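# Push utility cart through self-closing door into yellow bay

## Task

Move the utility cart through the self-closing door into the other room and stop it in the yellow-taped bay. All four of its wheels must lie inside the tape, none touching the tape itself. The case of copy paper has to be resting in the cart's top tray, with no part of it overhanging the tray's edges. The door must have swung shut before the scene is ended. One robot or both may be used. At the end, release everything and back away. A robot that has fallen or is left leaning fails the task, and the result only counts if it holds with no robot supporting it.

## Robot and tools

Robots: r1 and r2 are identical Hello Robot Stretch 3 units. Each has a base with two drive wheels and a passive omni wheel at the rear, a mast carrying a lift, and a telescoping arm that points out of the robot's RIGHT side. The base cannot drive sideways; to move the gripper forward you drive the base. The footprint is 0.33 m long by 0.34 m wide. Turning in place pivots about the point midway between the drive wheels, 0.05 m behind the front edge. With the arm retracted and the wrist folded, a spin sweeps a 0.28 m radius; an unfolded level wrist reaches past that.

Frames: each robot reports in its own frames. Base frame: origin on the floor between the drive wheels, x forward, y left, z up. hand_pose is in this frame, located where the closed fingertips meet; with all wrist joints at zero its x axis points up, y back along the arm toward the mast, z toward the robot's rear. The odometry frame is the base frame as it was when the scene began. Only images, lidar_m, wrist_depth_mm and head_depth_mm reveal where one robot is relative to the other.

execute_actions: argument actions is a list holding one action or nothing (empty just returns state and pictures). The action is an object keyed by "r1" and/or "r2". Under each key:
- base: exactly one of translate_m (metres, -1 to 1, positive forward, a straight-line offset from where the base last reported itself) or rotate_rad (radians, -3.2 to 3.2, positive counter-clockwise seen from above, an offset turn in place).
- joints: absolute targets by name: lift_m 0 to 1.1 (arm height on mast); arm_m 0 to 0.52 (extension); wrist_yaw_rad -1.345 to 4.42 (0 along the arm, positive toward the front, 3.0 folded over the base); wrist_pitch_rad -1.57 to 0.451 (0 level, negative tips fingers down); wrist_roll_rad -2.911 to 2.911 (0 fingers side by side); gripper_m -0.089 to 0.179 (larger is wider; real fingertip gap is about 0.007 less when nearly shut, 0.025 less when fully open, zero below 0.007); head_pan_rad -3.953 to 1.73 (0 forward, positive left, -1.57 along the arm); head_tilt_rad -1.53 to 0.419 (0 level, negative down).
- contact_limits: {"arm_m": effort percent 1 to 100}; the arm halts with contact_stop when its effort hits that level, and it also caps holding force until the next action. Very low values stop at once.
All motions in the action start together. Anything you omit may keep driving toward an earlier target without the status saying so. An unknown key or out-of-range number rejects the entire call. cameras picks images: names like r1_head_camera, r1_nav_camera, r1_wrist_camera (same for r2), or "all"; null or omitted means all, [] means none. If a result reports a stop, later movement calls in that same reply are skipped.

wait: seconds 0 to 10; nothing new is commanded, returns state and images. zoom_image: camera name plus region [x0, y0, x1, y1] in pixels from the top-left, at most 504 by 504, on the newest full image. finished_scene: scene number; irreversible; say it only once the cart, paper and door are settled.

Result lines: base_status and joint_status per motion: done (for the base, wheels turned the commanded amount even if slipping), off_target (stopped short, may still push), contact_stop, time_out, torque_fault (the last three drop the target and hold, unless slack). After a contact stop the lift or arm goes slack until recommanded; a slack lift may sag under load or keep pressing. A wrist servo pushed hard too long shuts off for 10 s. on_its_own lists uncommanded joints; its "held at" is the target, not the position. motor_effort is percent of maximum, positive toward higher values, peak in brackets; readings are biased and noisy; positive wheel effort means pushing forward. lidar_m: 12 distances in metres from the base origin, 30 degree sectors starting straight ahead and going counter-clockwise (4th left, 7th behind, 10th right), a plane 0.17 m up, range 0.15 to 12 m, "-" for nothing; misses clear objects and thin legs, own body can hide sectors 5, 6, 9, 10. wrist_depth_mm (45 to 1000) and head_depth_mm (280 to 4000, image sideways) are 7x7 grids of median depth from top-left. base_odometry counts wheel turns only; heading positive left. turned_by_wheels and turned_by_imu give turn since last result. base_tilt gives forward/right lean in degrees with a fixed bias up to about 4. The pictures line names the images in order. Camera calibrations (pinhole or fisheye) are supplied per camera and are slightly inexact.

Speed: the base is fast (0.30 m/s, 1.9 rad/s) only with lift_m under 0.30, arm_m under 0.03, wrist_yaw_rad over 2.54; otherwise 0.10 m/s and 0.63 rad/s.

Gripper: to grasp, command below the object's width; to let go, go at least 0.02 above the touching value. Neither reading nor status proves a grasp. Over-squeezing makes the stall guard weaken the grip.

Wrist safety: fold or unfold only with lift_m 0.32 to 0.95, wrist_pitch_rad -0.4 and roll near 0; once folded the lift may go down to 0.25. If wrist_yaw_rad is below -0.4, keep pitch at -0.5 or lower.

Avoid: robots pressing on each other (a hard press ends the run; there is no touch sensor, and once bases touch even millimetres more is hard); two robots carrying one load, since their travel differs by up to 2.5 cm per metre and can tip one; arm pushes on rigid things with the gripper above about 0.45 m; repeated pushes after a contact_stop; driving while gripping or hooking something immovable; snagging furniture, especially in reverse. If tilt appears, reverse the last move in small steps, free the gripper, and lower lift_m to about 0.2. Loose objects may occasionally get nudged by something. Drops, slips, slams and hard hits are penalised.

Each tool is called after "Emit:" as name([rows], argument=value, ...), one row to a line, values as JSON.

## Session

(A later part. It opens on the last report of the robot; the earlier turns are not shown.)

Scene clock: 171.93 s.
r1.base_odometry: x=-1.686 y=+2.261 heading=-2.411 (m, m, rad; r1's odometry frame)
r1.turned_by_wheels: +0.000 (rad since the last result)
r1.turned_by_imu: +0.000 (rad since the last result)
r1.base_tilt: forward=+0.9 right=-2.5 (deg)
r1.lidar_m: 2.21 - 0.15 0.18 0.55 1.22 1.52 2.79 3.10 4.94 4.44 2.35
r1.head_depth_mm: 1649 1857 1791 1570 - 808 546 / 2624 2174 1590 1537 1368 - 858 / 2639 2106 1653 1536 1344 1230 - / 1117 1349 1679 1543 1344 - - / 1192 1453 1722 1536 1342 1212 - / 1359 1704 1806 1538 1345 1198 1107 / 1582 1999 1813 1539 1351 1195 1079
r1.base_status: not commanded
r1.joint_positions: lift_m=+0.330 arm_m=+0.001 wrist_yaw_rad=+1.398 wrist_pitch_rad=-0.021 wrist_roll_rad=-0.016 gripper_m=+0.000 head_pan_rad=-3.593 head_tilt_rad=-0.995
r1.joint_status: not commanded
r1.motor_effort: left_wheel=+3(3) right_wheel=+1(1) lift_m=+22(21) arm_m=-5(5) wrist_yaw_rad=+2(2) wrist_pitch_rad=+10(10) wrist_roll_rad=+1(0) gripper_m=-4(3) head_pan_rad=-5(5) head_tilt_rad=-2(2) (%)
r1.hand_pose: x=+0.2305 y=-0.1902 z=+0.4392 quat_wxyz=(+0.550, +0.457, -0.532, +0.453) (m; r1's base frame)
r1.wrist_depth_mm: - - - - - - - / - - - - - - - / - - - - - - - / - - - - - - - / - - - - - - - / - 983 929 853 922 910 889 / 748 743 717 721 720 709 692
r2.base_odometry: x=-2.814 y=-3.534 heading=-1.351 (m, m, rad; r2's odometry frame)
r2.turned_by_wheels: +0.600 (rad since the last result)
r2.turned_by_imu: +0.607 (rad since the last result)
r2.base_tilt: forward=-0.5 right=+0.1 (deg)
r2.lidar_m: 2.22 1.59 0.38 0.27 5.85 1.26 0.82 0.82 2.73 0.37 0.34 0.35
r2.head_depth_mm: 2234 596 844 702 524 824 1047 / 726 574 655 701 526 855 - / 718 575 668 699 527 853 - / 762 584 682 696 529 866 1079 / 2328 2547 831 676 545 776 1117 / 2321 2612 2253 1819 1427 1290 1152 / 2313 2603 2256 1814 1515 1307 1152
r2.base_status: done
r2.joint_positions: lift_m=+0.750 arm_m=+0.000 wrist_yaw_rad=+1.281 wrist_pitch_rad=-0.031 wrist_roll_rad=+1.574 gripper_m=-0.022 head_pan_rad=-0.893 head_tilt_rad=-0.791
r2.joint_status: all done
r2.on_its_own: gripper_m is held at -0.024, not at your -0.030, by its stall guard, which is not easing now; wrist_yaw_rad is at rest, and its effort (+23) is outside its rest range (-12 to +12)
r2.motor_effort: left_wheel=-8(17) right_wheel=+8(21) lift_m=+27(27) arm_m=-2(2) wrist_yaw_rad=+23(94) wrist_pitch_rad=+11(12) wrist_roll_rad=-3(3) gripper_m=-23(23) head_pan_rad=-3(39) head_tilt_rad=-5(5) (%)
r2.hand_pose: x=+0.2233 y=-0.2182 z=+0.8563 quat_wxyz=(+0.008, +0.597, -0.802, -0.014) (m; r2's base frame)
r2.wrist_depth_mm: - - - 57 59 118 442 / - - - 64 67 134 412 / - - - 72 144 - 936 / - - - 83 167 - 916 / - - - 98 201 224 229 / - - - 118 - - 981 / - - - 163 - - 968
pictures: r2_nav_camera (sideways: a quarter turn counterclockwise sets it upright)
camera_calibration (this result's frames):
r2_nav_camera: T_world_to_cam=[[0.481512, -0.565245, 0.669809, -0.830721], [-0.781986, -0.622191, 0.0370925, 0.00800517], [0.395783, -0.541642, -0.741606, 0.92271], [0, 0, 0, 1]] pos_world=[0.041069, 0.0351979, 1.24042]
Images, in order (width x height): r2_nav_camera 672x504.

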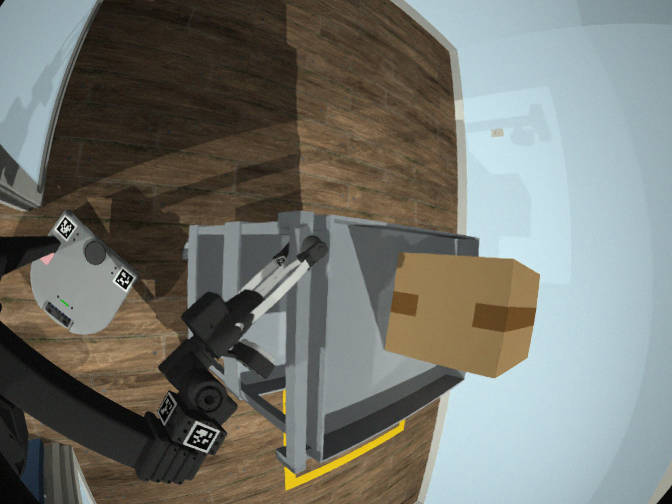

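Emit:
execute_actions([
  {"r2":{"base":{"translate_m":0.2},"joints":{"wrist_yaw_rad":0.7}}},
], cameras=[])

Emit:
execute_actions([
  {"r2":{"base":{"translate_m":0.3},"joints":{"wrist_yaw_rad":0.2,"head_pan_rad":-1.4}},"r1":{"base":{"rotate_rad":-0.9},"joints":{"head_pan_rad":0.5}}},
], cameras=["r2_nav_camera","r1_nav_camera"])

Scene clock: 177.37 s.
r1.base_odometry: x=-1.686 y=+2.261 heading=-2.411 (m, m, rad; r1's odometry frame)
r1.turned_by_wheels: +0.000 (rad since the last result)
r1.turned_by_imu: +0.001 (rad since the last result)
r1.base_tilt: forward=+0.8 right=-2.4 (deg)
r1.lidar_m: 2.21 - 0.15 0.18 0.55 1.22 1.52 2.80 3.13 4.94 4.43 2.35
r1.head_depth_mm: 2527 1964 1799 1562 - 806 545 / 2707 2154 1697 1535 1370 - 861 / 2535 2107 1699 1541 1341 1232 - / 1119 1351 1672 1543 1347 - - / 1196 1449 1714 1538 1342 1216 - / 1361 1705 1803 1542 1344 1193 1107 / 1586 1989 1808 1544 1348 1194 1080
r1.base_status: not commanded
r1.joint_positions: lift_m=+0.330 arm_m=+0.001 wrist_yaw_rad=+1.398 wrist_pitch_rad=-0.021 wrist_roll_rad=-0.016 gripper_m=+0.000 head_pan_rad=-3.593 head_tilt_rad=-0.995
r1.joint_status: not commanded
r1.motor_effort: left_wheel=+3(2) right_wheel=+0(1) lift_m=+22(21) arm_m=-5(5) wrist_yaw_rad=+1(2) wrist_pitch_rad=+10(10) wrist_roll_rad=+1(0) gripper_m=-3(3) head_pan_rad=-5(5) head_tilt_rad=-1(2) (%)
r1.hand_pose: x=+0.2305 y=-0.1902 z=+0.4392 quat_wxyz=(+0.550, +0.457, -0.532, +0.453) (m; r1's base frame)
r1.wrist_depth_mm: - - - - - - - / - - - - - - - / - - - - - - - / - - - - - - - / - - - - - - - / - 965 950 831 931 938 894 / 737 752 730 715 723 711 700
r2.base_odometry: x=-2.770 y=-3.730 heading=-1.352 (m, m, rad; r2's odometry frame)
r2.turned_by_wheels: +0.000 (rad since the last result)
r2.turned_by_imu: +0.001 (rad since the last result)
r2.base_tilt: forward=-0.6 right=+0.2 (deg)
r2.lidar_m: 2.05 1.91 0.58 0.39 0.35 1.45 1.01 1.01 0.55 0.41 0.39 2.50
r2.head_depth_mm: 731 613 704 704 559 855 - / 2125 646 725 701 541 - - / 2207 2425 900 680 557 870 1121 / 2210 2530 2310 1841 1503 1295 1137 / 2212 2539 2275 1826 1525 1320 1157 / 2213 2551 2256 1836 1528 1311 1154 / 2219 2547 2262 1820 1532 1309 1155
r2.base_status: done
r2.joint_positions: lift_m=+0.750 arm_m=+0.000 wrist_yaw_rad=+0.683 wrist_pitch_rad=-0.031 wrist_roll_rad=+1.574 gripper_m=-0.022 head_pan_rad=-0.893 head_tilt_rad=-0.791
r2.joint_status: all done
r2.on_its_own: gripper_m is held at -0.024, not at your -0.030, by its stall guard, which is not easing now; wrist_yaw_rad is at rest, and its effort (+20) is outside its rest range (-12 to +12)
r2.motor_effort: left_wheel=-6(17) right_wheel=+7(19) lift_m=+27(27) arm_m=-1(3) wrist_yaw_rad=+20(99) wrist_pitch_rad=+11(12) wrist_roll_rad=-3(3) gripper_m=-22(23) head_pan_rad=-3(3) head_tilt_rad=-5(5) (%)
r2.hand_pose: x=+0.1398 y=-0.3432 z=+0.8563 quat_wxyz=(+0.004, +0.335, -0.942, -0.016) (m; r2's base frame)
r2.wrist_depth_mm: - 382 382 100 157 565 445 / - 408 412 105 164 592 444 / - 437 434 109 171 599 446 / - - - 114 180 639 440 / - - - 120 189 - 409 / - - - 126 200 217 220 / - - - 134 173 - 946
pictures: none
No camera images: the call's "cameras" was empty. Leave "cameras" out to get every camera's image.

Scene clock: 181.43 s.
r1.base_odometry: x=-1.686 y=+2.262 heading=+2.974 (m, m, rad; r1's odometry frame)
r1.turned_by_wheels: -0.898 (rad since the last result)
r1.turned_by_imu: -0.602 (rad since the last result)
r1.base_tilt: forward=+0.8 right=-2.4 (deg)
r1.lidar_m: 2.54 0.18 0.17 0.18 0.23 0.55 1.17 1.31 2.76 2.96 4.39 4.94
r1.head_depth_mm: 2309 2157 1794 1535 1341 1191 1065 / 2175 2164 1794 1536 1345 1195 1074 / 2073 2169 1805 1539 1343 1198 1070 / 1974 2145 1801 1496 1298 1156 1086 / - - - 292 356 553 941 / - - - - 313 439 717 / - - - - 293 364 549
r1.base_status: rotate_rad off_target (by the wheels' count: -0.8983 of -0.9000)
r1.joint_positions: lift_m=+0.330 arm_m=+0.001 wrist_yaw_rad=+1.399 wrist_pitch_rad=-0.020 wrist_roll_rad=-0.016 gripper_m=+0.000 head_pan_rad=+0.494 head_tilt_rad=-0.995
r1.joint_status: all done
r1.on_its_own: left_wheel is at rest, and its effort (+56) is outside its rest range (-18 to +18)
r1.motor_effort: left_wheel=+56(80) right_wheel=+4(14) lift_m=+21(22) arm_m=-4(5) wrist_yaw_rad=+0(1) wrist_pitch_rad=+10(10) wrist_roll_rad=+0(0) gripper_m=-4(3) head_pan_rad=+4(64) head_tilt_rad=-2(2) (%)
r1.hand_pose: x=+0.2306 y=-0.1898 z=+0.4394 quat_wxyz=(+0.550, +0.457, -0.532, +0.453) (m; r1's base frame)
r1.wrist_depth_mm: - - - - - - - / - - - - - - - / - - - - - - - / - - - - - - - / - - - - - - - / - 966 946 844 933 909 903 / 749 747 723 737 726 715 697
r2.base_odometry: x=-2.705 y=-4.022 heading=-1.352 (m, m, rad; r2's odometry frame)
r2.turned_by_wheels: +0.000 (rad since the last result)
r2.turned_by_imu: +0.001 (rad since the last result)
r2.base_tilt: forward=-0.4 right=+0.2 (deg)
r2.lidar_m: 1.79 1.67 0.86 0.58 0.54 0.55 1.30 1.50 0.48 0.42 2.30 2.32
r2.head_depth_mm: 2601 693 845 706 933 1046 - / 723 668 778 702 931 852 - / 715 672 782 698 928 - - / 2211 705 805 696 734 885 1149 / 2217 2449 2201 1784 1500 1318 1159 / 2113 2371 2258 1816 1519 1313 1152 / 2007 2260 2251 1825 1518 1312 1152
r2.base_status: done
r2.joint_positions: lift_m=+0.750 arm_m=+0.000 wrist_yaw_rad=+0.137 wrist_pitch_rad=-0.030 wrist_roll_rad=+1.573 gripper_m=-0.022 head_pan_rad=-1.393 head_tilt_rad=-0.791
r2.joint_status: wrist_yaw_rad off_target (ended at +0.137, target +0.200); the others done
r2.on_its_own: wrist_yaw_rad is held at +0.157, not at your +0.200, by its stall guard, which is not easing now; gripper_m is held at -0.024, not at your -0.030, by its stall guard, which is not easing now; wrist_yaw_rad is at rest, and its effort (+23) is outside its rest range (-12 to +12)
r2.motor_effort: left_wheel=-6(13) right_wheel=+7(16) lift_m=+27(27) arm_m=+0(1) wrist_yaw_rad=+23(79) wrist_pitch_rad=+10(12) wrist_roll_rad=-2(3) gripper_m=-22(22) head_pan_rad=-3(27) head_tilt_rad=-5(5) (%)
r2.hand_pose: x=+0.0135 y=-0.3979 z=+0.8567 quat_wxyz=(+0.000, +0.068, -0.998, -0.015) (m; r2's base frame)
r2.wrist_depth_mm: - - - 126 189 645 445 / - 426 429 127 189 648 447 / - 436 438 127 190 636 446 / - 446 447 128 191 633 446 / - - - 129 192 637 445 / - - - 129 194 - 434 / - - - 130 194 206 209
pictures: r1_nav_camera (sideways: a quarter turn counterclockwise sets it upright), r2_nav_camera (sideways: a quarter turn counterclockwise sets it upright)
camera_calibration (this result's frames):
r1_nav_camera: T_world_to_cam=[[0.720222, 0.396798, 0.569061, -0.702595], [0.491544, -0.870724, -0.0149714, 0.0701891], [0.489555, 0.290502, -0.822159, 1.02642], [0, 0, 0, 1]] pos_world=[-0.0309635, 0.041728, 1.24475]
r2_nav_camera: T_world_to_cam=[[0.151522, -0.726909, 0.669809, -0.828709], [-0.984564, -0.171051, 0.0370925, 0.0092409], [0.0876085, -0.66509, -0.741606, 0.92459], [0, 0, 0, 1]] pos_world=[0.053664, 0.0141207, 1.24042]
Images, in order (width x height): r1_nav_camera 672x504, r2_nav_camera 672x504.

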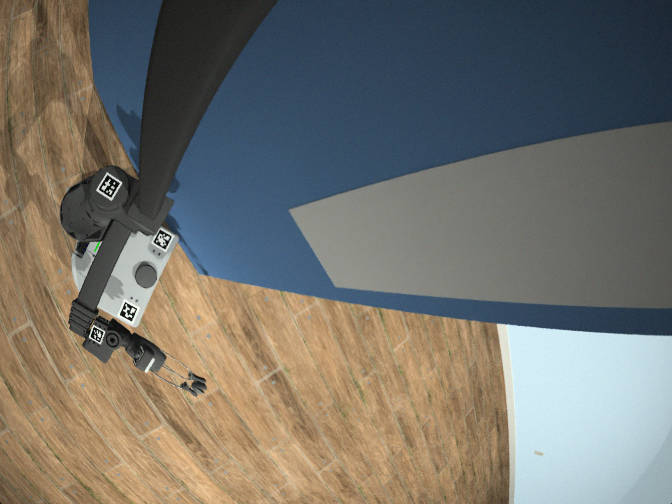

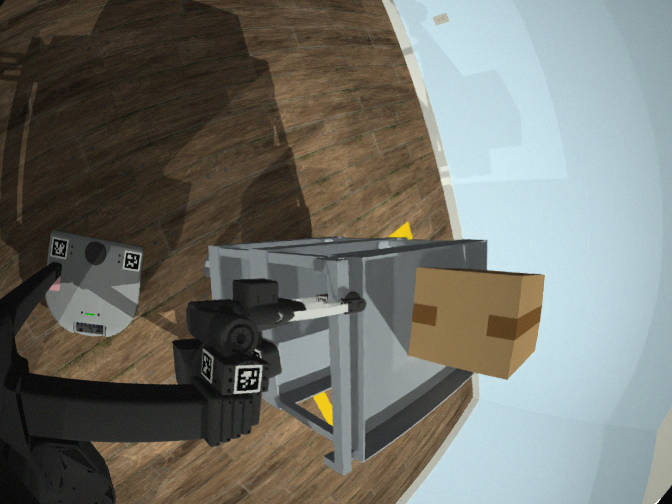

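Emit:
execute_actions([
  {"r2":{"base":{"translate_m":0.22},"joints":{"wrist_yaw_rad":0}},"r1":{"base":{"translate_m":-0.12}}},
], cameras=[])

Emit:
execute_actions([
  {"r2":{"joints":{"arm_m":0.5,"head_pan_rad":-1.57}},"r1":{"base":{"rotate_rad":-0.5}}},
], cameras=["r2_nav_camera","r1_nav_camera"])

Scene clock: 186.80 s.
r1.base_odometry: x=-1.568 y=+2.242 heading=+2.974 (m, m, rad; r1's odometry frame)
r1.turned_by_wheels: +0.000 (rad since the last result)
r1.turned_by_imu: +0.000 (rad since the last result)
r1.base_tilt: forward=+0.9 right=-2.4 (deg)
r1.lidar_m: 0.24 0.18 0.17 0.18 0.25 0.71 1.05 1.16 2.68 2.89 4.31 5.01
r1.head_depth_mm: - 2058 1750 1533 1343 1188 1065 / - - 293 412 1342 1192 1070 / - - - 321 479 1155 1070 / - - - 302 397 688 1082 / - - - - 340 530 906 / - - - - 310 431 734 / - - - - 291 363 586
r1.base_status: done
r1.joint_positions: lift_m=+0.330 arm_m=+0.001 wrist_yaw_rad=+1.399 wrist_pitch_rad=-0.020 wrist_roll_rad=-0.016 gripper_m=+0.000 head_pan_rad=+0.494 head_tilt_rad=-0.995
r1.joint_status: not commanded
r1.motor_effort: left_wheel=+1(45) right_wheel=+0(5) lift_m=+22(22) arm_m=-4(4) wrist_yaw_rad=-1(0) wrist_pitch_rad=+10(10) wrist_roll_rad=+0(0) gripper_m=-3(2) head_pan_rad=+4(4) head_tilt_rad=-2(2) (%)
r1.hand_pose: x=+0.2306 y=-0.1898 z=+0.4394 quat_wxyz=(+0.550, +0.457, -0.532, +0.453) (m; r1's base frame)
r1.wrist_depth_mm: - - - - - - - / - - - - - - - / - - - - - - - / - - - - - - - / - - - - - - - / - 952 969 835 923 935 908 / 752 738 726 724 720 703 697
r2.base_odometry: x=-2.657 y=-4.237 heading=-1.352 (m, m, rad; r2's odometry frame)
r2.turned_by_wheels: +0.000 (rad since the last result)
r2.turned_by_imu: +0.001 (rad since the last result)
r2.base_tilt: forward=-0.3 right=+0.2 (deg)
r2.lidar_m: 1.59 1.49 1.07 0.71 0.67 0.68 1.52 1.86 0.44 0.43 2.16 2.19
r2.head_depth_mm: 730 644 735 704 584 873 - / 2369 673 765 701 908 873 - / 2316 2582 865 708 928 - - / 2191 2509 2286 1794 1435 1319 1160 / 2093 2358 2278 1831 1519 1318 1156 / 1977 2247 2273 1818 1523 1316 1154 / 1896 2143 2241 1813 1519 1308 1148
r2.base_status: done
r2.joint_positions: lift_m=+0.750 arm_m=+0.000 wrist_yaw_rad=-0.017 wrist_pitch_rad=-0.029 wrist_roll_rad=+1.573 gripper_m=-0.022 head_pan_rad=-1.393 head_tilt_rad=-0.791
r2.joint_status: all done
r2.on_its_own: gripper_m is held at -0.024, not at your -0.030, by its stall guard, which is not easing now; wrist_yaw_rad is at rest, and its effort (+21) is outside its rest range (-12 to +12)
r2.motor_effort: left_wheel=-5(9) right_wheel=+6(19) lift_m=+27(27) arm_m=+0(0) wrist_yaw_rad=+21(45) wrist_pitch_rad=+10(11) wrist_roll_rad=-2(2) gripper_m=-23(22) head_pan_rad=-3(3) head_tilt_rad=-5(5) (%)
r2.hand_pose: x=-0.0257 y=-0.4003 z=+0.8568 quat_wxyz=(-0.001, -0.009, -1.000, -0.015) (m; r2's base frame)
r2.wrist_depth_mm: - 397 400 114 173 605 445 / - 415 418 117 177 609 446 / - 435 433 120 182 644 446 / - - 454 122 186 624 446 / - - - 126 191 - 416 / - - - 129 197 - 350 / - - - 133 201 213 218
pictures: none
No camera images: the call's "cameras" was empty. Leave "cameras" out to get every camera's image.

Scene clock: 191.67 s.
r1.base_odometry: x=-1.567 y=+2.242 heading=+2.475 (m, m, rad; r1's odometry frame)
r1.turned_by_wheels: -0.500 (rad since the last result)
r1.turned_by_imu: -0.493 (rad since the last result)
r1.base_tilt: forward=+0.9 right=-2.4 (deg)
r1.lidar_m: 5.01 0.23 0.18 0.17 0.18 0.25 1.94 1.05 1.20 2.68 2.92 4.45
r1.head_depth_mm: 2719 2145 1793 1542 1332 1191 1067 / 2688 2159 1795 1531 1344 1189 1069 / 2708 2165 1789 1532 1342 1192 1071 / 2718 2163 1802 1537 1341 1195 1085 / 2592 2155 1756 435 513 702 977 / 2452 - 288 315 382 485 646 / - - - - 309 369 460
r1.base_status: done
r1.joint_positions: lift_m=+0.330 arm_m=+0.001 wrist_yaw_rad=+1.399 wrist_pitch_rad=-0.020 wrist_roll_rad=-0.016 gripper_m=+0.000 head_pan_rad=+0.494 head_tilt_rad=-0.995
r1.joint_status: not commanded
r1.motor_effort: left_wheel=+9(19) right_wheel=-3(6) lift_m=+21(22) arm_m=-4(4) wrist_yaw_rad=+0(0) wrist_pitch_rad=+10(10) wrist_roll_rad=+0(1) gripper_m=-3(3) head_pan_rad=+4(4) head_tilt_rad=-2(2) (%)
r1.hand_pose: x=+0.2306 y=-0.1898 z=+0.4394 quat_wxyz=(+0.550, +0.457, -0.532, +0.453) (m; r1's base frame)
r1.wrist_depth_mm: - - - - - - - / - - - - - - - / - - - - - - - / - - - - - - - / - - - - - - - / - 947 961 860 910 898 909 / 744 731 735 726 726 714 689
r2.base_odometry: x=-2.657 y=-4.237 heading=-1.352 (m, m, rad; r2's odometry frame)
r2.turned_by_wheels: +0.000 (rad since the last result)
r2.turned_by_imu: +0.001 (rad since the last result)
r2.base_tilt: forward=-0.5 right=+0.2 (deg)
r2.lidar_m: 1.60 1.48 1.07 0.72 0.67 0.68 1.52 1.86 0.85 0.87 2.16 2.19
r2.head_depth_mm: 955 1085 907 1271 1587 - - / 978 1062 1319 1233 - 1295 1167 / 1069 1111 - 1508 1463 1326 1162 / 2458 1123 1200 1477 1488 1324 1157 / 2298 2553 2270 1830 1526 1315 1154 / 2133 2405 2265 1825 1526 1312 1151 / 2008 2232 2238 1818 1518 1304 1147
r2.base_status: not commanded
r2.joint_positions: lift_m=+0.750 arm_m=+0.499 wrist_yaw_rad=+0.002 wrist_pitch_rad=-0.029 wrist_roll_rad=+1.574 gripper_m=-0.022 head_pan_rad=-1.563 head_tilt_rad=-0.791
r2.joint_status: all done
r2.on_its_own: gripper_m is held at -0.024, not at your -0.030, by its stall guard, which is not easing now
r2.motor_effort: left_wheel=+0(6) right_wheel=-1(6) lift_m=+27(27) arm_m=+5(4) wrist_yaw_rad=-1(18) wrist_pitch_rad=+10(11) wrist_roll_rad=-2(3) gripper_m=-21(22) head_pan_rad=-3(15) head_tilt_rad=-5(5) (%)
r2.hand_pose: x=-0.0209 y=-0.8999 z=+0.8568 quat_wxyz=(-0.001, +0.001, -1.000, -0.015) (m; r2's base frame)
r2.wrist_depth_mm: - 369 372 76 131 137 444 / - - 410 82 143 530 441 / - - - 89 156 537 423 / - - - 98 172 - 401 / - - - 109 191 - 888 / - - - 121 220 229 235 / - - - 142 - - 965
pictures: r1_nav_camera (sideways: a quarter turn counterclockwise sets it upright), r2_nav_camera (sideways: a quarter turn counterclockwise sets it upright)
camera_calibration (this result's frames):
r1_nav_camera: T_world_to_cam=[[0.720222, 0.396799, 0.569061, -0.702594], [0.491545, -0.870724, -0.0149715, 0.0701891], [0.489554, 0.290502, -0.822159, 1.02642], [0, 0, 0, 1]] pos_world=[-0.0309635, 0.0417279, 1.24475]
r2_nav_camera: T_world_to_cam=[[0.0262041, -0.74207, 0.66981, -0.827944], [-0.99931, -0.00180727, 0.0370925, 0.00933086], [-0.0263147, -0.670319, -0.741606, 0.925284], [0, 0, 0, 1]] pos_world=[0.0553685, 0.00585992, 1.24042]
Images, in order (width x height): r1_nav_camera 672x504, r2_nav_camera 672x504.

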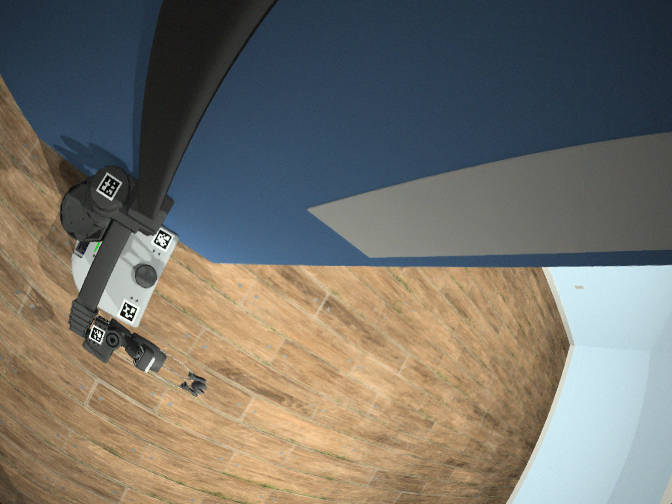

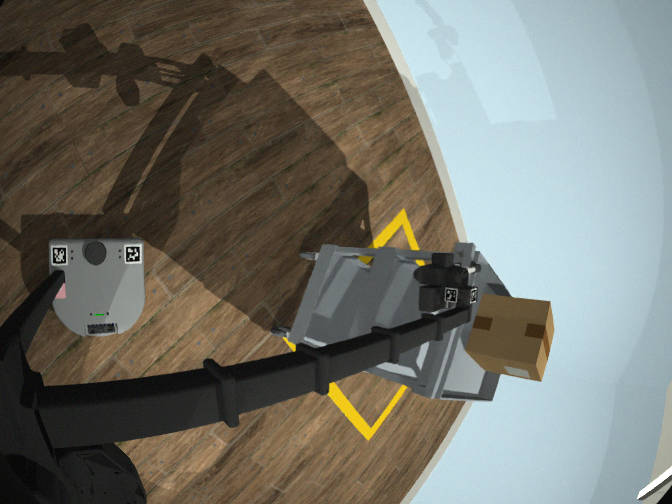

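Emit:
execute_actions([
  {"r2":{"joints":{"gripper_m":0.09}},"r1":{"base":{"rotate_rad":-0.25}}},
], cameras=[])

Emit:
execute_actions([
  {"r2":{"base":{"translate_m":0.36},"joints":{"arm_m":0}},"r1":{"base":{"translate_m":0.45}}},
], cameras=[])

Emit:
execute_actions([
  {"r2":{"base":{"rotate_rad":-1.9},"joints":{"wrist_yaw_rad":1.57,"head_pan_rad":0}},"r1":{"base":{"translate_m":0.4}}},
], cameras=[])

Emit:
execute_actions([
  {"r2":{"base":{"translate_m":0.6}},"r1":{"base":{"translate_m":0.3}}},
], cameras=["r2_nav_camera"])

Scene clock: 197.83 s.
r1.base_odometry: x=-1.567 y=+2.242 heading=+2.225 (m, m, rad; r1's odometry frame)
r1.turned_by_wheels: -0.250 (rad since the last result)
r1.turned_by_imu: -0.245 (rad since the last result)
r1.base_tilt: forward=+0.9 right=-2.4 (deg)
r1.lidar_m: 5.00 3.29 0.23 0.20 0.20 0.24 0.42 1.90 1.05 2.00 2.72 3.43
r1.head_depth_mm: 2695 2147 1795 1541 1343 1190 1062 / 2735 2138 1794 1533 1340 1193 1071 / 2699 2136 1789 1534 1342 1197 1071 / 2719 2156 1789 1543 1348 1194 1089 / 2713 2148 1798 1536 1350 1192 1089 / 2753 2160 1801 1539 1341 686 812 / 2626 2151 1799 1540 449 494 542
r1.base_status: done
r1.joint_positions: lift_m=+0.330 arm_m=+0.001 wrist_yaw_rad=+1.399 wrist_pitch_rad=-0.020 wrist_roll_rad=-0.016 gripper_m=+0.000 head_pan_rad=+0.494 head_tilt_rad=-0.995
r1.joint_status: not commanded
r1.motor_effort: left_wheel=+6(19) right_wheel=-10(18) lift_m=+22(21) arm_m=-4(4) wrist_yaw_rad=+1(1) wrist_pitch_rad=+10(10) wrist_roll_rad=+0(0) gripper_m=-4(3) head_pan_rad=+4(4) head_tilt_rad=-2(2) (%)
r1.hand_pose: x=+0.2306 y=-0.1898 z=+0.4394 quat_wxyz=(+0.550, +0.457, -0.532, +0.453) (m; r1's base frame)
r1.wrist_depth_mm: - - - - - - - / - - - - - - - / - - - - - - - / - - - - - - - / - - - - - - - / - 963 958 853 939 911 913 / 749 735 731 725 723 708 703
r2.base_odometry: x=-2.657 y=-4.237 heading=-1.352 (m, m, rad; r2's odometry frame)
r2.turned_by_wheels: +0.000 (rad since the last result)
r2.turned_by_imu: +0.000 (rad since the last result)
r2.base_tilt: forward=-0.7 right=+0.2 (deg)
r2.lidar_m: 1.60 1.49 1.07 0.72 0.67 0.68 1.52 1.86 0.85 0.87 2.16 2.19
r2.head_depth_mm: 952 1089 908 1275 1598 - - / 979 1063 1307 1235 - 1302 1162 / 1072 1115 - 1497 1455 1325 1163 / 2470 1123 1203 1470 1503 1312 1162 / 2296 2560 2267 1830 1531 1320 1156 / 2145 2402 2282 1820 1523 1315 1152 / 2002 2224 2257 1810 1512 1306 1153
r2.base_status: not commanded
r2.joint_positions: lift_m=+0.750 arm_m=+0.500 wrist_yaw_rad=+0.002 wrist_pitch_rad=-0.026 wrist_roll_rad=+1.574 gripper_m=+0.090 head_pan_rad=-1.563 head_tilt_rad=-0.791
r2.joint_status: all done
r2.motor_effort: left_wheel=-1(2) right_wheel=+1(1) lift_m=+27(27) arm_m=+3(4) wrist_yaw_rad=-1(4) wrist_pitch_rad=+9(10) wrist_roll_rad=-3(3) gripper_m=+0(91) head_pan_rad=-3(3) head_tilt_rad=-5(5) (%)
r2.hand_pose: x=-0.0208 y=-0.9001 z=+0.8577 quat_wxyz=(-0.001, +0.001, -1.000, -0.013) (m; r2's base frame)
r2.wrist_depth_mm: - 372 371 76 131 136 447 / - - 411 82 142 544 446 / - - - 90 155 536 422 / - - - 98 172 - 401 / - - - 109 189 - 896 / - - - 124 206 229 234 / - - - 142 187 - 976
pictures: none
No camera images: the call's "cameras" was empty. Leave "cameras" out to get every camera's image.

Scene clock: 203.30 s.
r1.base_odometry: x=-1.841 y=+2.599 heading=+2.225 (m, m, rad; r1's odometry frame)
r1.turned_by_wheels: +0.000 (rad since the last result)
r1.turned_by_imu: +0.003 (rad since the last result)
r1.base_tilt: forward=+0.8 right=-2.4 (deg)
r1.lidar_m: 4.59 3.35 2.26 2.11 1.85 0.27 0.27 1.36 1.50 2.64 2.67 3.37
r1.head_depth_mm: 2718 2154 1788 1534 1345 1190 1063 / 2694 2149 1799 1533 1349 1195 1071 / 2714 2167 1801 1531 1345 1196 1070 / 2697 2142 1798 1543 1344 1194 1088 / 2725 2164 1804 1538 1348 1192 1106 / 2720 2178 1804 1542 1347 1194 1088 / 2621 2167 1798 1543 1341 1195 1073
r1.base_status: done
r1.joint_positions: lift_m=+0.330 arm_m=+0.001 wrist_yaw_rad=+1.399 wrist_pitch_rad=-0.020 wrist_roll_rad=-0.016 gripper_m=+0.000 head_pan_rad=+0.494 head_tilt_rad=-0.995
r1.joint_status: not commanded
r1.motor_effort: left_wheel=+0(10) right_wheel=-16(19) lift_m=+22(21) arm_m=-4(4) wrist_yaw_rad=+1(1) wrist_pitch_rad=+10(10) wrist_roll_rad=+0(1) gripper_m=-4(4) head_pan_rad=+4(4) head_tilt_rad=-2(2) (%)
r1.hand_pose: x=+0.2306 y=-0.1898 z=+0.4394 quat_wxyz=(+0.550, +0.457, -0.532, +0.453) (m; r1's base frame)
r1.wrist_depth_mm: - - - - - - - / - - - - - - - / - - - - - - - / - - - - - - - / - - - - - - - / - 963 955 844 935 917 901 / 737 734 724 719 727 714 696
r2.base_odometry: x=-2.579 y=-4.589 heading=-1.352 (m, m, rad; r2's odometry frame)
r2.turned_by_wheels: +0.000 (rad since the last result)
r2.turned_by_imu: +0.001 (rad since the last result)
r2.base_tilt: forward=-0.5 right=+0.3 (deg)
r2.lidar_m: 1.28 1.19 1.21 0.95 0.88 0.89 1.12 2.47 1.01 2.09 1.95 1.91
r2.head_depth_mm: 2861 1268 1407 1514 1477 1364 - / 2606 2913 2309 1711 1510 1379 - / 2392 2714 2309 1846 1541 1373 - / 2193 2561 2268 1887 1536 - - / 2056 2338 2284 1831 1528 1320 1160 / 1922 2154 2255 1823 1528 1315 1153 / 1804 2002 2170 1818 1523 1310 1148
r2.base_status: done
r2.joint_positions: lift_m=+0.750 arm_m=+0.000 wrist_yaw_rad=+0.000 wrist_pitch_rad=-0.024 wrist_roll_rad=+1.574 gripper_m=+0.090 head_pan_rad=-1.563 head_tilt_rad=-0.791
r2.joint_status: all done
r2.motor_effort: left_wheel=-3(5) right_wheel=+2(6) lift_m=+27(27) arm_m=-3(5) wrist_yaw_rad=+1(2) wrist_pitch_rad=+8(9) wrist_roll_rad=-3(2) gripper_m=+0(1) head_pan_rad=-3(3) head_tilt_rad=-5(5) (%)
r2.hand_pose: x=-0.0213 y=-0.4009 z=+0.8580 quat_wxyz=(-0.001, +0.000, -1.000, -0.013) (m; r2's base frame)
r2.wrist_depth_mm: - - - - - - 934 / - - - - - - 987 / - - - - - - 994 / - - - - - - 977 / - - - - - - 973 / - - - - - - 976 / - - - - - - 974
pictures: none
No camera images: the call's "cameras" was empty. Leave "cameras" out to get every camera's image.

Scene clock: 208.47 s.
r1.base_odometry: x=-2.085 y=+2.916 heading=+2.226 (m, m, rad; r1's odometry frame)
r1.turned_by_wheels: +0.000 (rad since the last result)
r1.turned_by_imu: +0.002 (rad since the last result)
r1.base_tilt: forward=+0.8 right=-2.5 (deg)
r1.lidar_m: 4.20 3.40 2.31 2.15 2.18 1.67 1.53 1.53 2.01 2.59 2.63 3.33
r1.head_depth_mm: 2718 2153 1795 1535 1338 1189 1062 / 2704 2159 1799 1534 1343 1191 1070 / 2692 2145 1799 1535 1340 1192 1070 / 2717 2171 1801 1540 1345 1195 1086 / 2703 2150 1793 1546 1345 1196 1108 / 2744 2161 1802 1539 1349 1194 1089 / 2640 2155 1796 1546 1350 1194 1073
r1.base_status: done
r1.joint_positions: lift_m=+0.330 arm_m=+0.001 wrist_yaw_rad=+1.399 wrist_pitch_rad=-0.020 wrist_roll_rad=-0.016 gripper_m=+0.000 head_pan_rad=+0.494 head_tilt_rad=-0.995
r1.joint_status: not commanded
r1.motor_effort: left_wheel=+3(7) right_wheel=-4(12) lift_m=+22(22) arm_m=-4(4) wrist_yaw_rad=+0(1) wrist_pitch_rad=+10(10) wrist_roll_rad=+0(0) gripper_m=-3(3) head_pan_rad=+4(3) head_tilt_rad=-2(2) (%)
r1.hand_pose: x=+0.2306 y=-0.1898 z=+0.4394 quat_wxyz=(+0.550, +0.457, -0.532, +0.453) (m; r1's base frame)
r1.wrist_depth_mm: - - - - - - - / - - - - - - - / - - - - - - - / - - - - - - - / - - - - - - - / - 943 944 839 925 937 898 / 747 733 728 733 722 720 695
r2.base_odometry: x=-2.579 y=-4.589 heading=+3.031 (m, m, rad; r2's odometry frame)
r2.turned_by_wheels: -1.900 (rad since the last result)
r2.turned_by_imu: -1.929 (rad since the last result)
r2.base_tilt: forward=-0.3 right=+0.0 (deg)
r2.lidar_m: 1.01 1.98 1.95 1.57 1.21 1.19 1.16 0.90 0.88 0.93 1.56 1.02
r2.head_depth_mm: 3148 1093 2099 1809 1552 1327 1149 / 1129 1147 1446 1591 1553 1338 1164 / 1105 1046 1446 1588 1536 1328 1161 / 1392 1068 1387 1509 1533 1323 1156 / 2934 3011 2264 1829 1532 1318 1155 / 2553 2737 2278 1824 1521 1317 1151 / 2274 2497 2258 1815 1523 1312 1154
r2.base_status: done
r2.joint_positions: lift_m=+0.750 arm_m=+0.000 wrist_yaw_rad=+1.569 wrist_pitch_rad=-0.024 wrist_roll_rad=+1.574 gripper_m=+0.090 head_pan_rad=-0.007 head_tilt_rad=-0.791
r2.joint_status: all done
r2.motor_effort: left_wheel=+5(11) right_wheel=-4(8) lift_m=+27(27) arm_m=-3(3) wrist_yaw_rad=+4(3) wrist_pitch_rad=+8(9) wrist_roll_rad=-3(3) gripper_m=+1(1) head_pan_rad=+2(40) head_tilt_rad=-5(5) (%)
r2.hand_pose: x=+0.2342 y=-0.1458 z=+0.8580 quat_wxyz=(+0.008, +0.706, -0.708, -0.010) (m; r2's base frame)
r2.wrist_depth_mm: - - - - - - 982 / - - - - - - 906 / - - - - - - 930 / - - - - - - 949 / - - - - - - 978 / - - - - - - 995 / - - - - - - 980
pictures: none
No camera images: the call's "cameras" was empty. Leave "cameras" out to get every camera's image.

Scene clock: 215.97 s.
r1.base_odometry: x=-2.268 y=+3.154 heading=+2.226 (m, m, rad; r1's odometry frame)
r1.turned_by_wheels: +0.000 (rad since the last result)
r1.turned_by_imu: +0.002 (rad since the last result)
r1.base_tilt: forward=+0.9 right=-2.5 (deg)
r1.lidar_m: 3.90 3.45 2.34 2.18 2.20 1.98 1.85 1.87 2.39 2.56 2.60 3.30
r1.head_depth_mm: 2692 2150 1795 1540 1337 1193 1062 / 2702 2156 1793 1535 1335 1192 1073 / 2720 2169 1803 1531 1346 1192 1074 / 2712 2154 1803 1540 1342 1192 1086 / 2725 2166 1805 1538 1346 1193 1106 / 2725 2157 1802 1530 1345 1198 1090 / 2682 2192 1799 1535 1345 1197 1077
r1.base_status: done
r1.joint_positions: lift_m=+0.330 arm_m=+0.001 wrist_yaw_rad=+1.399 wrist_pitch_rad=-0.020 wrist_roll_rad=-0.016 gripper_m=+0.000 head_pan_rad=+0.494 head_tilt_rad=-0.995
r1.joint_status: not commanded
r1.motor_effort: left_wheel=+3(7) right_wheel=-3(3) lift_m=+22(21) arm_m=-4(4) wrist_yaw_rad=+1(0) wrist_pitch_rad=+10(10) wrist_roll_rad=+0(1) gripper_m=-2(3) head_pan_rad=+4(4) head_tilt_rad=-2(2) (%)
r1.hand_pose: x=+0.2306 y=-0.1898 z=+0.4394 quat_wxyz=(+0.550, +0.457, -0.532, +0.453) (m; r1's base frame)
r1.wrist_depth_mm: - - - - - - - / - - - - - - - / - - - - - - - / - - - - - - - / - - - - - - - / - 948 958 850 914 925 893 / 757 739 741 717 715 706 704
r2.base_odometry: x=-3.176 y=-4.523 heading=+3.031 (m, m, rad; r2's odometry frame)
r2.turned_by_wheels: +0.000 (rad since the last result)
r2.turned_by_imu: +0.003 (rad since the last result)
r2.base_tilt: forward=-0.6 right=+0.0 (deg)
r2.lidar_m: 0.41 1.63 1.61 1.71 1.72 1.69 1.61 1.25 1.22 1.39 0.53 0.41
r2.head_depth_mm: 732 623 719 705 581 894 1116 / 726 636 736 700 570 872 1129 / 2899 662 751 699 577 888 1140 / 2729 2866 895 695 581 885 1124 / 2356 2654 2262 1824 1535 1325 1156 / 2077 2317 2258 1829 1524 1313 1154 / 1848 2027 2155 1819 1516 1306 1154
r2.base_status: done
r2.joint_positions: lift_m=+0.750 arm_m=+0.000 wrist_yaw_rad=+1.569 wrist_pitch_rad=-0.024 wrist_roll_rad=+1.574 gripper_m=+0.090 head_pan_rad=-0.007 head_tilt_rad=-0.791
r2.joint_status: not commanded
r2.motor_effort: left_wheel=+4(12) right_wheel=-3(4) lift_m=+27(27) arm_m=-3(3) wrist_yaw_rad=+2(2) wrist_pitch_rad=+8(8) wrist_roll_rad=-3(3) gripper_m=+0(0) head_pan_rad=+2(2) head_tilt_rad=-5(5) (%)
r2.hand_pose: x=+0.2342 y=-0.1458 z=+0.8580 quat_wxyz=(+0.008, +0.706, -0.708, -0.010) (m; r2's base frame)
r2.wrist_depth_mm: - - - 287 812 646 449 / - - 533 296 858 640 450 / - - 552 307 900 643 448 / - - 583 316 907 647 449 / - - - 328 - 606 446 / - - - 341 364 494 373 / - - - 326 - - 908
pictures: r2_nav_camera (sideways: a quarter turn counterclockwise sets it upright)
camera_calibration (this result's frames):
r2_nav_camera: T_world_to_cam=[[0.742377, 0.015237, 0.66981, -0.832313], [-0.0129579, -0.999228, 0.0370925, 0.00331409], [0.669857, -0.0362159, -0.741606, 0.921038], [0, 0, 0, 1]] pos_world=[0.000968688, 0.0493497, 1.24042]
Images, in order (width x height): r2_nav_camera 672x504.

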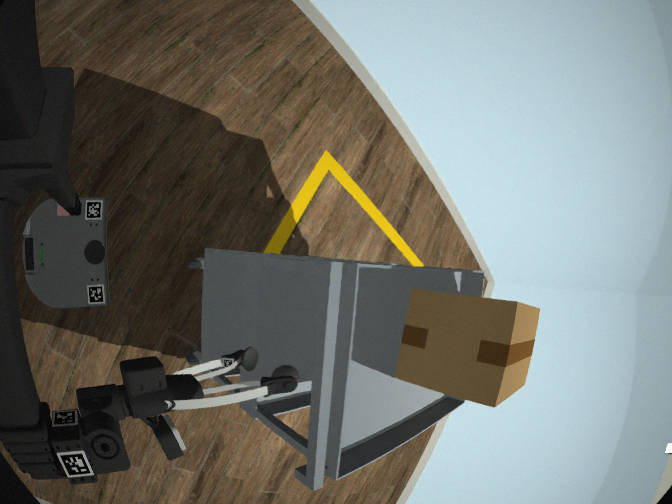

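Emit:
execute_actions([
  {"r2":{"base":{"translate_m":0.12},"joints":{"arm_m":0.04}}},
], cameras=[])

Emit:
execute_actions([
  {"r2":{"joints":{"gripper_m":-0.03}}},
], cameras=[])

Emit:
execute_actions([
  {"r2":{"base":{"translate_m":0.45},"joints":{"head_tilt_rad":-1.1}}},
], cameras=["r2_nav_camera"])

Scene clock: 220.60 s.
r1.base_odometry: x=-2.268 y=+3.154 heading=+2.226 (m, m, rad; r1's odometry frame)
r1.turned_by_wheels: +0.000 (rad since the last result)
r1.turned_by_imu: +0.001 (rad since the last result)
r1.base_tilt: forward=+0.9 right=-2.4 (deg)
r1.lidar_m: 3.91 3.43 2.34 2.17 2.21 1.98 1.85 1.88 2.39 2.56 2.60 3.28
r1.head_depth_mm: 2718 2155 1798 1531 1342 1192 1060 / 2703 2162 1787 1541 1348 1194 1075 / 2713 2157 1795 1535 1345 1193 1075 / 2712 2178 1799 1539 1342 1193 1089 / 2722 2167 1803 1533 1345 1196 1106 / 2715 2167 1798 1546 1351 1192 1092 / 2645 2157 1799 1535 1347 1195 1076
r1.base_status: not commanded
r1.joint_positions: lift_m=+0.330 arm_m=+0.001 wrist_yaw_rad=+1.399 wrist_pitch_rad=-0.020 wrist_roll_rad=-0.016 gripper_m=+0.000 head_pan_rad=+0.494 head_tilt_rad=-0.995
r1.joint_status: not commanded
r1.motor_effort: left_wheel=+3(3) right_wheel=-4(3) lift_m=+21(22) arm_m=-4(4) wrist_yaw_rad=+1(1) wrist_pitch_rad=+10(10) wrist_roll_rad=+0(0) gripper_m=-3(3) head_pan_rad=+4(4) head_tilt_rad=-2(2) (%)
r1.hand_pose: x=+0.2306 y=-0.1898 z=+0.4394 quat_wxyz=(+0.550, +0.457, -0.532, +0.453) (m; r1's base frame)
r1.wrist_depth_mm: - - - - - - - / - - - - - - - / - - - - - - - / - - - - - - - / - - - - - - - / - 972 964 826 924 912 894 / 738 748 730 728 717 722 703
r2.base_odometry: x=-3.295 y=-4.509 heading=+3.032 (m, m, rad; r2's odometry frame)
r2.turned_by_wheels: +0.000 (rad since the last result)
r2.turned_by_imu: +0.001 (rad since the last result)
r2.base_tilt: forward=-0.5 right=+0.1 (deg)
r2.lidar_m: 0.29 1.57 1.54 1.64 1.82 1.79 1.70 1.31 1.28 1.46 0.37 0.29
r2.head_depth_mm: 2547 528 586 666 589 443 976 / 728 540 599 673 586 484 934 / 2889 564 626 680 585 492 1006 / 2617 2830 942 715 583 473 975 / 2274 2532 2268 1834 1530 1316 1159 / 1986 2213 2265 1828 1521 1308 1153 / 1772 1926 2106 1821 1527 1308 1150
r2.base_status: done
r2.joint_positions: lift_m=+0.750 arm_m=+0.040 wrist_yaw_rad=+1.569 wrist_pitch_rad=-0.024 wrist_roll_rad=+1.574 gripper_m=+0.090 head_pan_rad=-0.007 head_tilt_rad=-0.791
r2.joint_status: all done
r2.motor_effort: left_wheel=+4(11) right_wheel=-3(3) lift_m=+27(27) arm_m=+3(4) wrist_yaw_rad=+1(2) wrist_pitch_rad=+8(8) wrist_roll_rad=-3(2) gripper_m=+1(1) head_pan_rad=+3(3) head_tilt_rad=-5(5) (%)
r2.hand_pose: x=+0.2342 y=-0.1851 z=+0.8580 quat_wxyz=(+0.008, +0.706, -0.708, -0.010) (m; r2's base frame)
r2.wrist_depth_mm: - - - 117 174 608 451 / - - 538 120 180 603 450 / - 431 427 125 186 650 450 / - - 452 129 193 642 445 / - - 475 134 200 622 453 / - - - 139 207 570 450 / - - - 145 217 - 410
pictures: none
No camera images: the call's "cameras" was empty. Leave "cameras" out to get every camera's image.

Scene clock: 222.30 s.
r1.base_odometry: x=-2.268 y=+3.154 heading=+2.226 (m, m, rad; r1's odometry frame)
r1.turned_by_wheels: +0.000 (rad since the last result)
r1.turned_by_imu: +0.000 (rad since the last result)
r1.base_tilt: forward=+0.8 right=-2.4 (deg)
r1.lidar_m: 3.92 3.46 2.34 2.18 2.21 1.99 1.85 1.88 2.39 2.56 2.60 3.30
r1.head_depth_mm: 2692 2156 1792 1531 1347 1192 1061 / 2700 2140 1785 1535 1341 1188 1074 / 2687 2161 1795 1535 1346 1193 1071 / 2709 2151 1787 1541 1343 1199 1090 / 2717 2156 1805 1541 1341 1197 1102 / 2711 2158 1795 1534 1350 1193 1089 / 2656 2153 1802 1535 1346 1192 1074
r1.base_status: not commanded
r1.joint_positions: lift_m=+0.330 arm_m=+0.001 wrist_yaw_rad=+1.399 wrist_pitch_rad=-0.020 wrist_roll_rad=-0.016 gripper_m=+0.000 head_pan_rad=+0.494 head_tilt_rad=-0.995
r1.joint_status: not commanded
r1.motor_effort: left_wheel=+3(3) right_wheel=-4(3) lift_m=+22(22) arm_m=-4(4) wrist_yaw_rad=+0(1) wrist_pitch_rad=+10(10) wrist_roll_rad=+0(0) gripper_m=-3(3) head_pan_rad=+4(4) head_tilt_rad=-2(1) (%)
r1.hand_pose: x=+0.2306 y=-0.1898 z=+0.4394 quat_wxyz=(+0.550, +0.457, -0.532, +0.453) (m; r1's base frame)
r1.wrist_depth_mm: - - - - - - - / - - - - - - - / - - - - - - - / - - - - - - - / - - - - - - - / - 955 951 845 930 930 915 / 732 737 743 713 726 706 700
r2.base_odometry: x=-3.295 y=-4.509 heading=+3.032 (m, m, rad; r2's odometry frame)
r2.turned_by_wheels: +0.000 (rad since the last result)
r2.turned_by_imu: +0.000 (rad since the last result)
r2.base_tilt: forward=-0.5 right=+0.0 (deg)
r2.lidar_m: 0.28 1.57 1.53 1.64 1.82 1.79 1.70 1.32 1.28 1.46 0.37 0.29
r2.head_depth_mm: 2552 525 581 665 589 469 961 / 728 536 596 670 586 480 969 / 2904 558 620 678 584 483 929 / 2640 2861 937 716 582 474 1006 / 2249 2555 2284 1825 1526 1317 1157 / 1974 2190 2265 1827 1522 1316 1158 / 1775 1936 2104 1818 1527 1310 1148
r2.base_status: not commanded
r2.joint_positions: lift_m=+0.750 arm_m=+0.040 wrist_yaw_rad=+1.566 wrist_pitch_rad=-0.028 wrist_roll_rad=+1.574 gripper_m=-0.029 head_pan_rad=-0.007 head_tilt_rad=-0.791
r2.joint_status: all done
r2.motor_effort: left_wheel=+4(5) right_wheel=-8(10) lift_m=+28(27) arm_m=+3(3) wrist_yaw_rad=+6(6) wrist_pitch_rad=+10(11) wrist_roll_rad=-2(2) gripper_m=-26(98) head_pan_rad=+3(3) head_tilt_rad=-5(5) (%)
r2.hand_pose: x=+0.2341 y=-0.1859 z=+0.8570 quat_wxyz=(+0.009, +0.705, -0.709, -0.011) (m; r2's base frame)
r2.wrist_depth_mm: - - - 114 172 606 446 / - - 566 117 177 607 448 / - 425 425 122 184 642 444 / - 453 447 126 190 634 444 / - - 472 130 198 613 443 / - - - 134 206 - 443 / - - - 141 215 - 411
pictures: none
No camera images: the call's "cameras" was empty. Leave "cameras" out to get every camera's image.

Scene clock: 227.87 s.
r1.base_odometry: x=-2.268 y=+3.154 heading=+2.226 (m, m, rad; r1's odometry frame)
r1.turned_by_wheels: +0.000 (rad since the last result)
r1.turned_by_imu: +0.001 (rad since the last result)
r1.base_tilt: forward=+0.9 right=-2.4 (deg)
r1.lidar_m: 3.91 3.47 2.33 2.18 2.21 1.99 1.85 1.88 2.39 2.56 2.60 3.29
r1.head_depth_mm: 2718 2154 1788 1527 1340 1193 1062 / 2698 2169 1780 1540 1344 1191 1073 / 2701 2156 1791 1543 1344 1192 1072 / 2711 2165 1796 1540 1343 1191 1088 / 2710 2163 1790 1540 1339 1189 1105 / 2710 2166 1793 1544 1345 1197 1089 / 2640 2181 1799 1535 1346 1190 1077
r1.base_status: not commanded
r1.joint_positions: lift_m=+0.330 arm_m=+0.001 wrist_yaw_rad=+1.399 wrist_pitch_rad=-0.020 wrist_roll_rad=-0.016 gripper_m=+0.000 head_pan_rad=+0.494 head_tilt_rad=-0.995
r1.joint_status: not commanded
r1.motor_effort: left_wheel=+3(3) right_wheel=-3(3) lift_m=+22(22) arm_m=-4(4) wrist_yaw_rad=+0(0) wrist_pitch_rad=+10(10) wrist_roll_rad=+0(0) gripper_m=-4(4) head_pan_rad=+4(4) head_tilt_rad=-2(2) (%)
r1.hand_pose: x=+0.2306 y=-0.1898 z=+0.4394 quat_wxyz=(+0.550, +0.457, -0.532, +0.453) (m; r1's base frame)
r1.wrist_depth_mm: - - - - - - - / - - - - - - - / - - - - - - - / - - - - - - - / - - - - - - - / - 974 950 851 927 916 891 / 746 751 735 729 716 710 700
r2.base_odometry: x=-3.742 y=-4.460 heading=+3.032 (m, m, rad; r2's odometry frame)
r2.turned_by_wheels: +0.000 (rad since the last result)
r2.turned_by_imu: +0.003 (rad since the last result)
r2.base_tilt: forward=-0.5 right=+0.2 (deg)
r2.lidar_m: 0.31 1.31 1.28 1.36 1.99 2.16 2.04 1.57 1.55 1.69 0.35 0.31
r2.head_depth_mm: 523 614 616 515 846 1167 1111 / 578 652 614 490 859 1197 1118 / 2072 678 611 499 870 1212 1143 / 2135 1831 1554 509 1087 1206 - / 2027 1826 1627 1445 1320 1207 - / 1820 1822 1612 1448 1316 1205 1111 / 1602 1755 1601 1436 1309 1198 1101
r2.base_status: done
r2.joint_positions: lift_m=+0.750 arm_m=+0.040 wrist_yaw_rad=+1.575 wrist_pitch_rad=-0.030 wrist_roll_rad=+1.574 gripper_m=-0.026 head_pan_rad=-0.007 head_tilt_rad=-1.087
r2.joint_status: all done
r2.motor_effort: left_wheel=+3(11) right_wheel=+0(19) lift_m=+27(27) arm_m=+3(3) wrist_yaw_rad=-6(16) wrist_pitch_rad=+10(11) wrist_roll_rad=-2(2) gripper_m=-22(25) head_pan_rad=+2(3) head_tilt_rad=-7(29) (%)
r2.hand_pose: x=+0.2340 y=-0.1836 z=+0.8566 quat_wxyz=(+0.010, +0.708, -0.706, -0.012) (m; r2's base frame)
r2.wrist_depth_mm: - 399 413 92 147 536 444 / - 389 394 97 156 570 444 / - 430 427 104 168 605 446 / - - 466 111 180 633 449 / - - - 119 192 593 444 / - - - 128 210 - 414 / - - - 141 237 - 387
pictures: r2_nav_camera (sideways: a quarter turn counterclockwise sets it upright)
camera_calibration (this result's frames):
r2_nav_camera: T_world_to_cam=[[0.905322, 0.014258, 0.424487, -0.513713], [-0.00169725, -0.999307, 0.0371853, 0.00313895], [0.424723, -0.0343851, -0.90467, 1.13451], [0, 0, 0, 1]] pos_world=[-0.0167704, 0.0494714, 1.2443]
Images, in order (width x height): r2_nav_camera 672x504.

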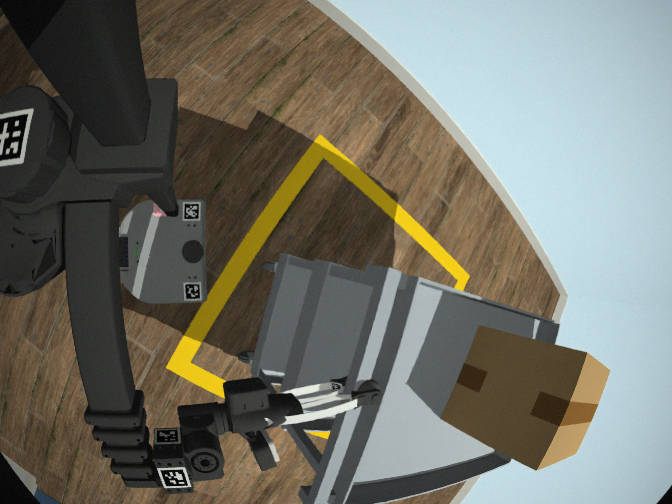

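Emit:
execute_actions([
  {"r2":{"joints":{"gripper_m":0.09}}},
], cameras=[])

Emit:
execute_actions([
  {"r2":{"base":{"translate_m":-0.6},"joints":{"head_tilt_rad":-0.8,"head_pan_rad":-0.6}}},
], cameras=["r2_nav_camera"])

Scene clock: 232.37 s.
r1.base_odometry: x=-2.268 y=+3.154 heading=+2.226 (m, m, rad; r1's odometry frame)
r1.turned_by_wheels: +0.000 (rad since the last result)
r1.turned_by_imu: +0.001 (rad since the last result)
r1.base_tilt: forward=+0.8 right=-2.5 (deg)
r1.lidar_m: 3.92 3.46 2.33 2.17 2.21 1.98 1.85 1.87 2.39 2.56 2.60 3.29
r1.head_depth_mm: 2740 2151 1787 1535 1340 1196 1065 / 2724 2158 1790 1530 1344 1192 1075 / 2738 2152 1798 1539 1344 1186 1071 / 2738 2158 1801 1541 1348 1187 1086 / 2704 2147 1805 1535 1344 1193 1106 / 2700 2156 1801 1544 1347 1192 1089 / 2657 2173 1795 1541 1347 1193 1071
r1.base_status: not commanded
r1.joint_positions: lift_m=+0.330 arm_m=+0.001 wrist_yaw_rad=+1.399 wrist_pitch_rad=-0.020 wrist_roll_rad=-0.016 gripper_m=+0.000 head_pan_rad=+0.494 head_tilt_rad=-0.995
r1.joint_status: not commanded
r1.motor_effort: left_wheel=+3(3) right_wheel=-4(3) lift_m=+21(22) arm_m=-4(4) wrist_yaw_rad=+0(0) wrist_pitch_rad=+10(10) wrist_roll_rad=+0(0) gripper_m=-4(3) head_pan_rad=+4(3) head_tilt_rad=-2(2) (%)
r1.hand_pose: x=+0.2306 y=-0.1898 z=+0.4394 quat_wxyz=(+0.550, +0.457, -0.532, +0.453) (m; r1's base frame)
r1.wrist_depth_mm: - - - - - - - / - - - - - - - / - - - - - - - / - - - - - - - / - - - - - - - / - 981 947 842 928 899 912 / 740 740 730 725 713 713 698
r2.base_odometry: x=-3.742 y=-4.460 heading=+3.032 (m, m, rad; r2's odometry frame)
r2.turned_by_wheels: +0.000 (rad since the last result)
r2.turned_by_imu: +0.000 (rad since the last result)
r2.base_tilt: forward=-0.3 right=+0.3 (deg)
r2.lidar_m: 0.31 1.30 1.28 1.36 1.99 2.16 2.04 1.56 1.55 1.68 0.35 0.31
r2.head_depth_mm: 523 615 616 504 842 1168 1114 / 575 653 613 490 859 1199 1118 / 2093 677 610 499 866 1216 1144 / 2104 1829 1546 509 1085 1206 - / 2013 1830 1619 1459 1315 1203 - / 1828 1818 1601 1444 1314 1197 1112 / 1618 1745 1609 1445 1307 1197 1105
r2.base_status: not commanded
r2.joint_positions: lift_m=+0.750 arm_m=+0.040 wrist_yaw_rad=+1.572 wrist_pitch_rad=-0.026 wrist_roll_rad=+1.574 gripper_m=+0.090 head_pan_rad=-0.007 head_tilt_rad=-1.087
r2.joint_status: all done
r2.motor_effort: left_wheel=+3(3) right_wheel=-1(2) lift_m=+27(27) arm_m=+3(3) wrist_yaw_rad=-2(4) wrist_pitch_rad=+9(11) wrist_roll_rad=-3(3) gripper_m=+0(93) head_pan_rad=+3(3) head_tilt_rad=-7(7) (%)
r2.hand_pose: x=+0.2342 y=-0.1843 z=+0.8577 quat_wxyz=(+0.008, +0.707, -0.707, -0.010) (m; r2's base frame)
r2.wrist_depth_mm: - 479 425 92 147 538 446 / - 394 391 97 156 566 449 / - 432 425 104 167 606 449 / - - 469 111 179 610 444 / - - - 119 191 600 448 / - - - 129 206 - 417 / - - - 141 227 - 387
pictures: none
No camera images: the call's "cameras" was empty. Leave "cameras" out to get every camera's image.

Scene clock: 239.77 s.
r1.base_odometry: x=-2.268 y=+3.154 heading=+2.226 (m, m, rad; r1's odometry frame)
r1.turned_by_wheels: +0.000 (rad since the last result)
r1.turned_by_imu: +0.001 (rad since the last result)
r1.base_tilt: forward=+0.9 right=-2.5 (deg)
r1.lidar_m: 3.92 3.44 2.34 2.18 2.21 1.99 1.85 1.88 2.40 2.56 2.60 3.30
r1.head_depth_mm: 2720 2150 1799 1534 1341 1191 1060 / 2698 2152 1798 1535 1343 1192 1066 / 2712 2155 1792 1539 1349 1191 1068 / 2699 2173 1808 1536 1341 1190 1087 / 2714 2145 1787 1535 1341 1197 1104 / 2734 2153 1790 1542 1342 1190 1090 / 2663 2164 1798 1545 1344 1200 1076
r1.base_status: not commanded
r1.joint_positions: lift_m=+0.330 arm_m=+0.001 wrist_yaw_rad=+1.399 wrist_pitch_rad=-0.020 wrist_roll_rad=-0.016 gripper_m=+0.000 head_pan_rad=+0.494 head_tilt_rad=-0.995
r1.joint_status: not commanded
r1.motor_effort: left_wheel=+3(3) right_wheel=-4(4) lift_m=+21(22) arm_m=-4(4) wrist_yaw_rad=+0(0) wrist_pitch_rad=+10(10) wrist_roll_rad=+0(0) gripper_m=-3(3) head_pan_rad=+4(4) head_tilt_rad=-1(2) (%)
r1.hand_pose: x=+0.2306 y=-0.1898 z=+0.4394 quat_wxyz=(+0.550, +0.457, -0.532, +0.453) (m; r1's base frame)
r1.wrist_depth_mm: - - - - - - - / - - - - - - - / - - - - - - - / - - - - - - - / - - - - - - - / - 945 943 856 906 903 898 / 752 749 733 721 724 711 699
r2.base_odometry: x=-3.146 y=-4.526 heading=+3.032 (m, m, rad; r2's odometry frame)
r2.turned_by_wheels: +0.000 (rad since the last result)
r2.turned_by_imu: -0.002 (rad since the last result)
r2.base_tilt: forward=-0.3 right=+0.1 (deg)
r2.lidar_m: 0.89 1.66 1.62 1.73 1.69 1.67 1.59 1.23 1.20 1.37 1.87 0.88
r2.head_depth_mm: 2838 2985 2273 1840 1540 1352 - / 2834 2968 2267 1843 1529 1365 - / 2823 2975 2257 1827 1563 1299 1154 / 2831 2951 2252 1819 1558 1290 1151 / 2802 2895 2094 1530 1481 1308 1152 / 2734 1089 1350 1469 1450 1310 1149 / 1305 1041 1306 1229 1416 1302 1146
r2.base_status: done
r2.joint_positions: lift_m=+0.750 arm_m=+0.040 wrist_yaw_rad=+1.572 wrist_pitch_rad=-0.025 wrist_roll_rad=+1.574 gripper_m=+0.090 head_pan_rad=-0.593 head_tilt_rad=-0.804
r2.joint_status: all done
r2.motor_effort: left_wheel=+3(6) right_wheel=-2(7) lift_m=+27(27) arm_m=+3(3) wrist_yaw_rad=-2(3) wrist_pitch_rad=+9(9) wrist_roll_rad=-3(3) gripper_m=+1(1) head_pan_rad=-3(31) head_tilt_rad=+2(24) (%)
r2.hand_pose: x=+0.2342 y=-0.1843 z=+0.8578 quat_wxyz=(+0.008, +0.707, -0.707, -0.010) (m; r2's base frame)
r2.wrist_depth_mm: - - - - - - 955 / - - - - - - 752 / - - - - - - 866 / - - - - - - 862 / - - - - - - 937 / - - - - - - 974 / - - - - - - 987
pictures: r2_nav_camera (sideways: a quarter turn counterclockwise sets it upright)
camera_calibration (this result's frames):
r2_nav_camera: T_world_to_cam=[[0.634009, -0.402389, 0.660391, -0.819378], [-0.562797, -0.825759, 0.0371632, 0.0065766], [0.53037, -0.395228, -0.750002, 0.932807], [0, 0, 0, 1]] pos_world=[0.0284622, 0.0443932, 1.24047]
Images, in order (width x height): r2_nav_camera 672x504.

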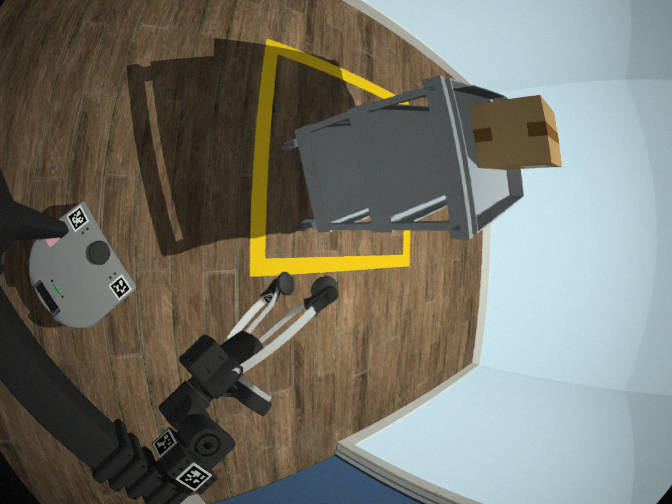

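Emit:
finished_scene(scene=1)

The scene is finished: the task was done.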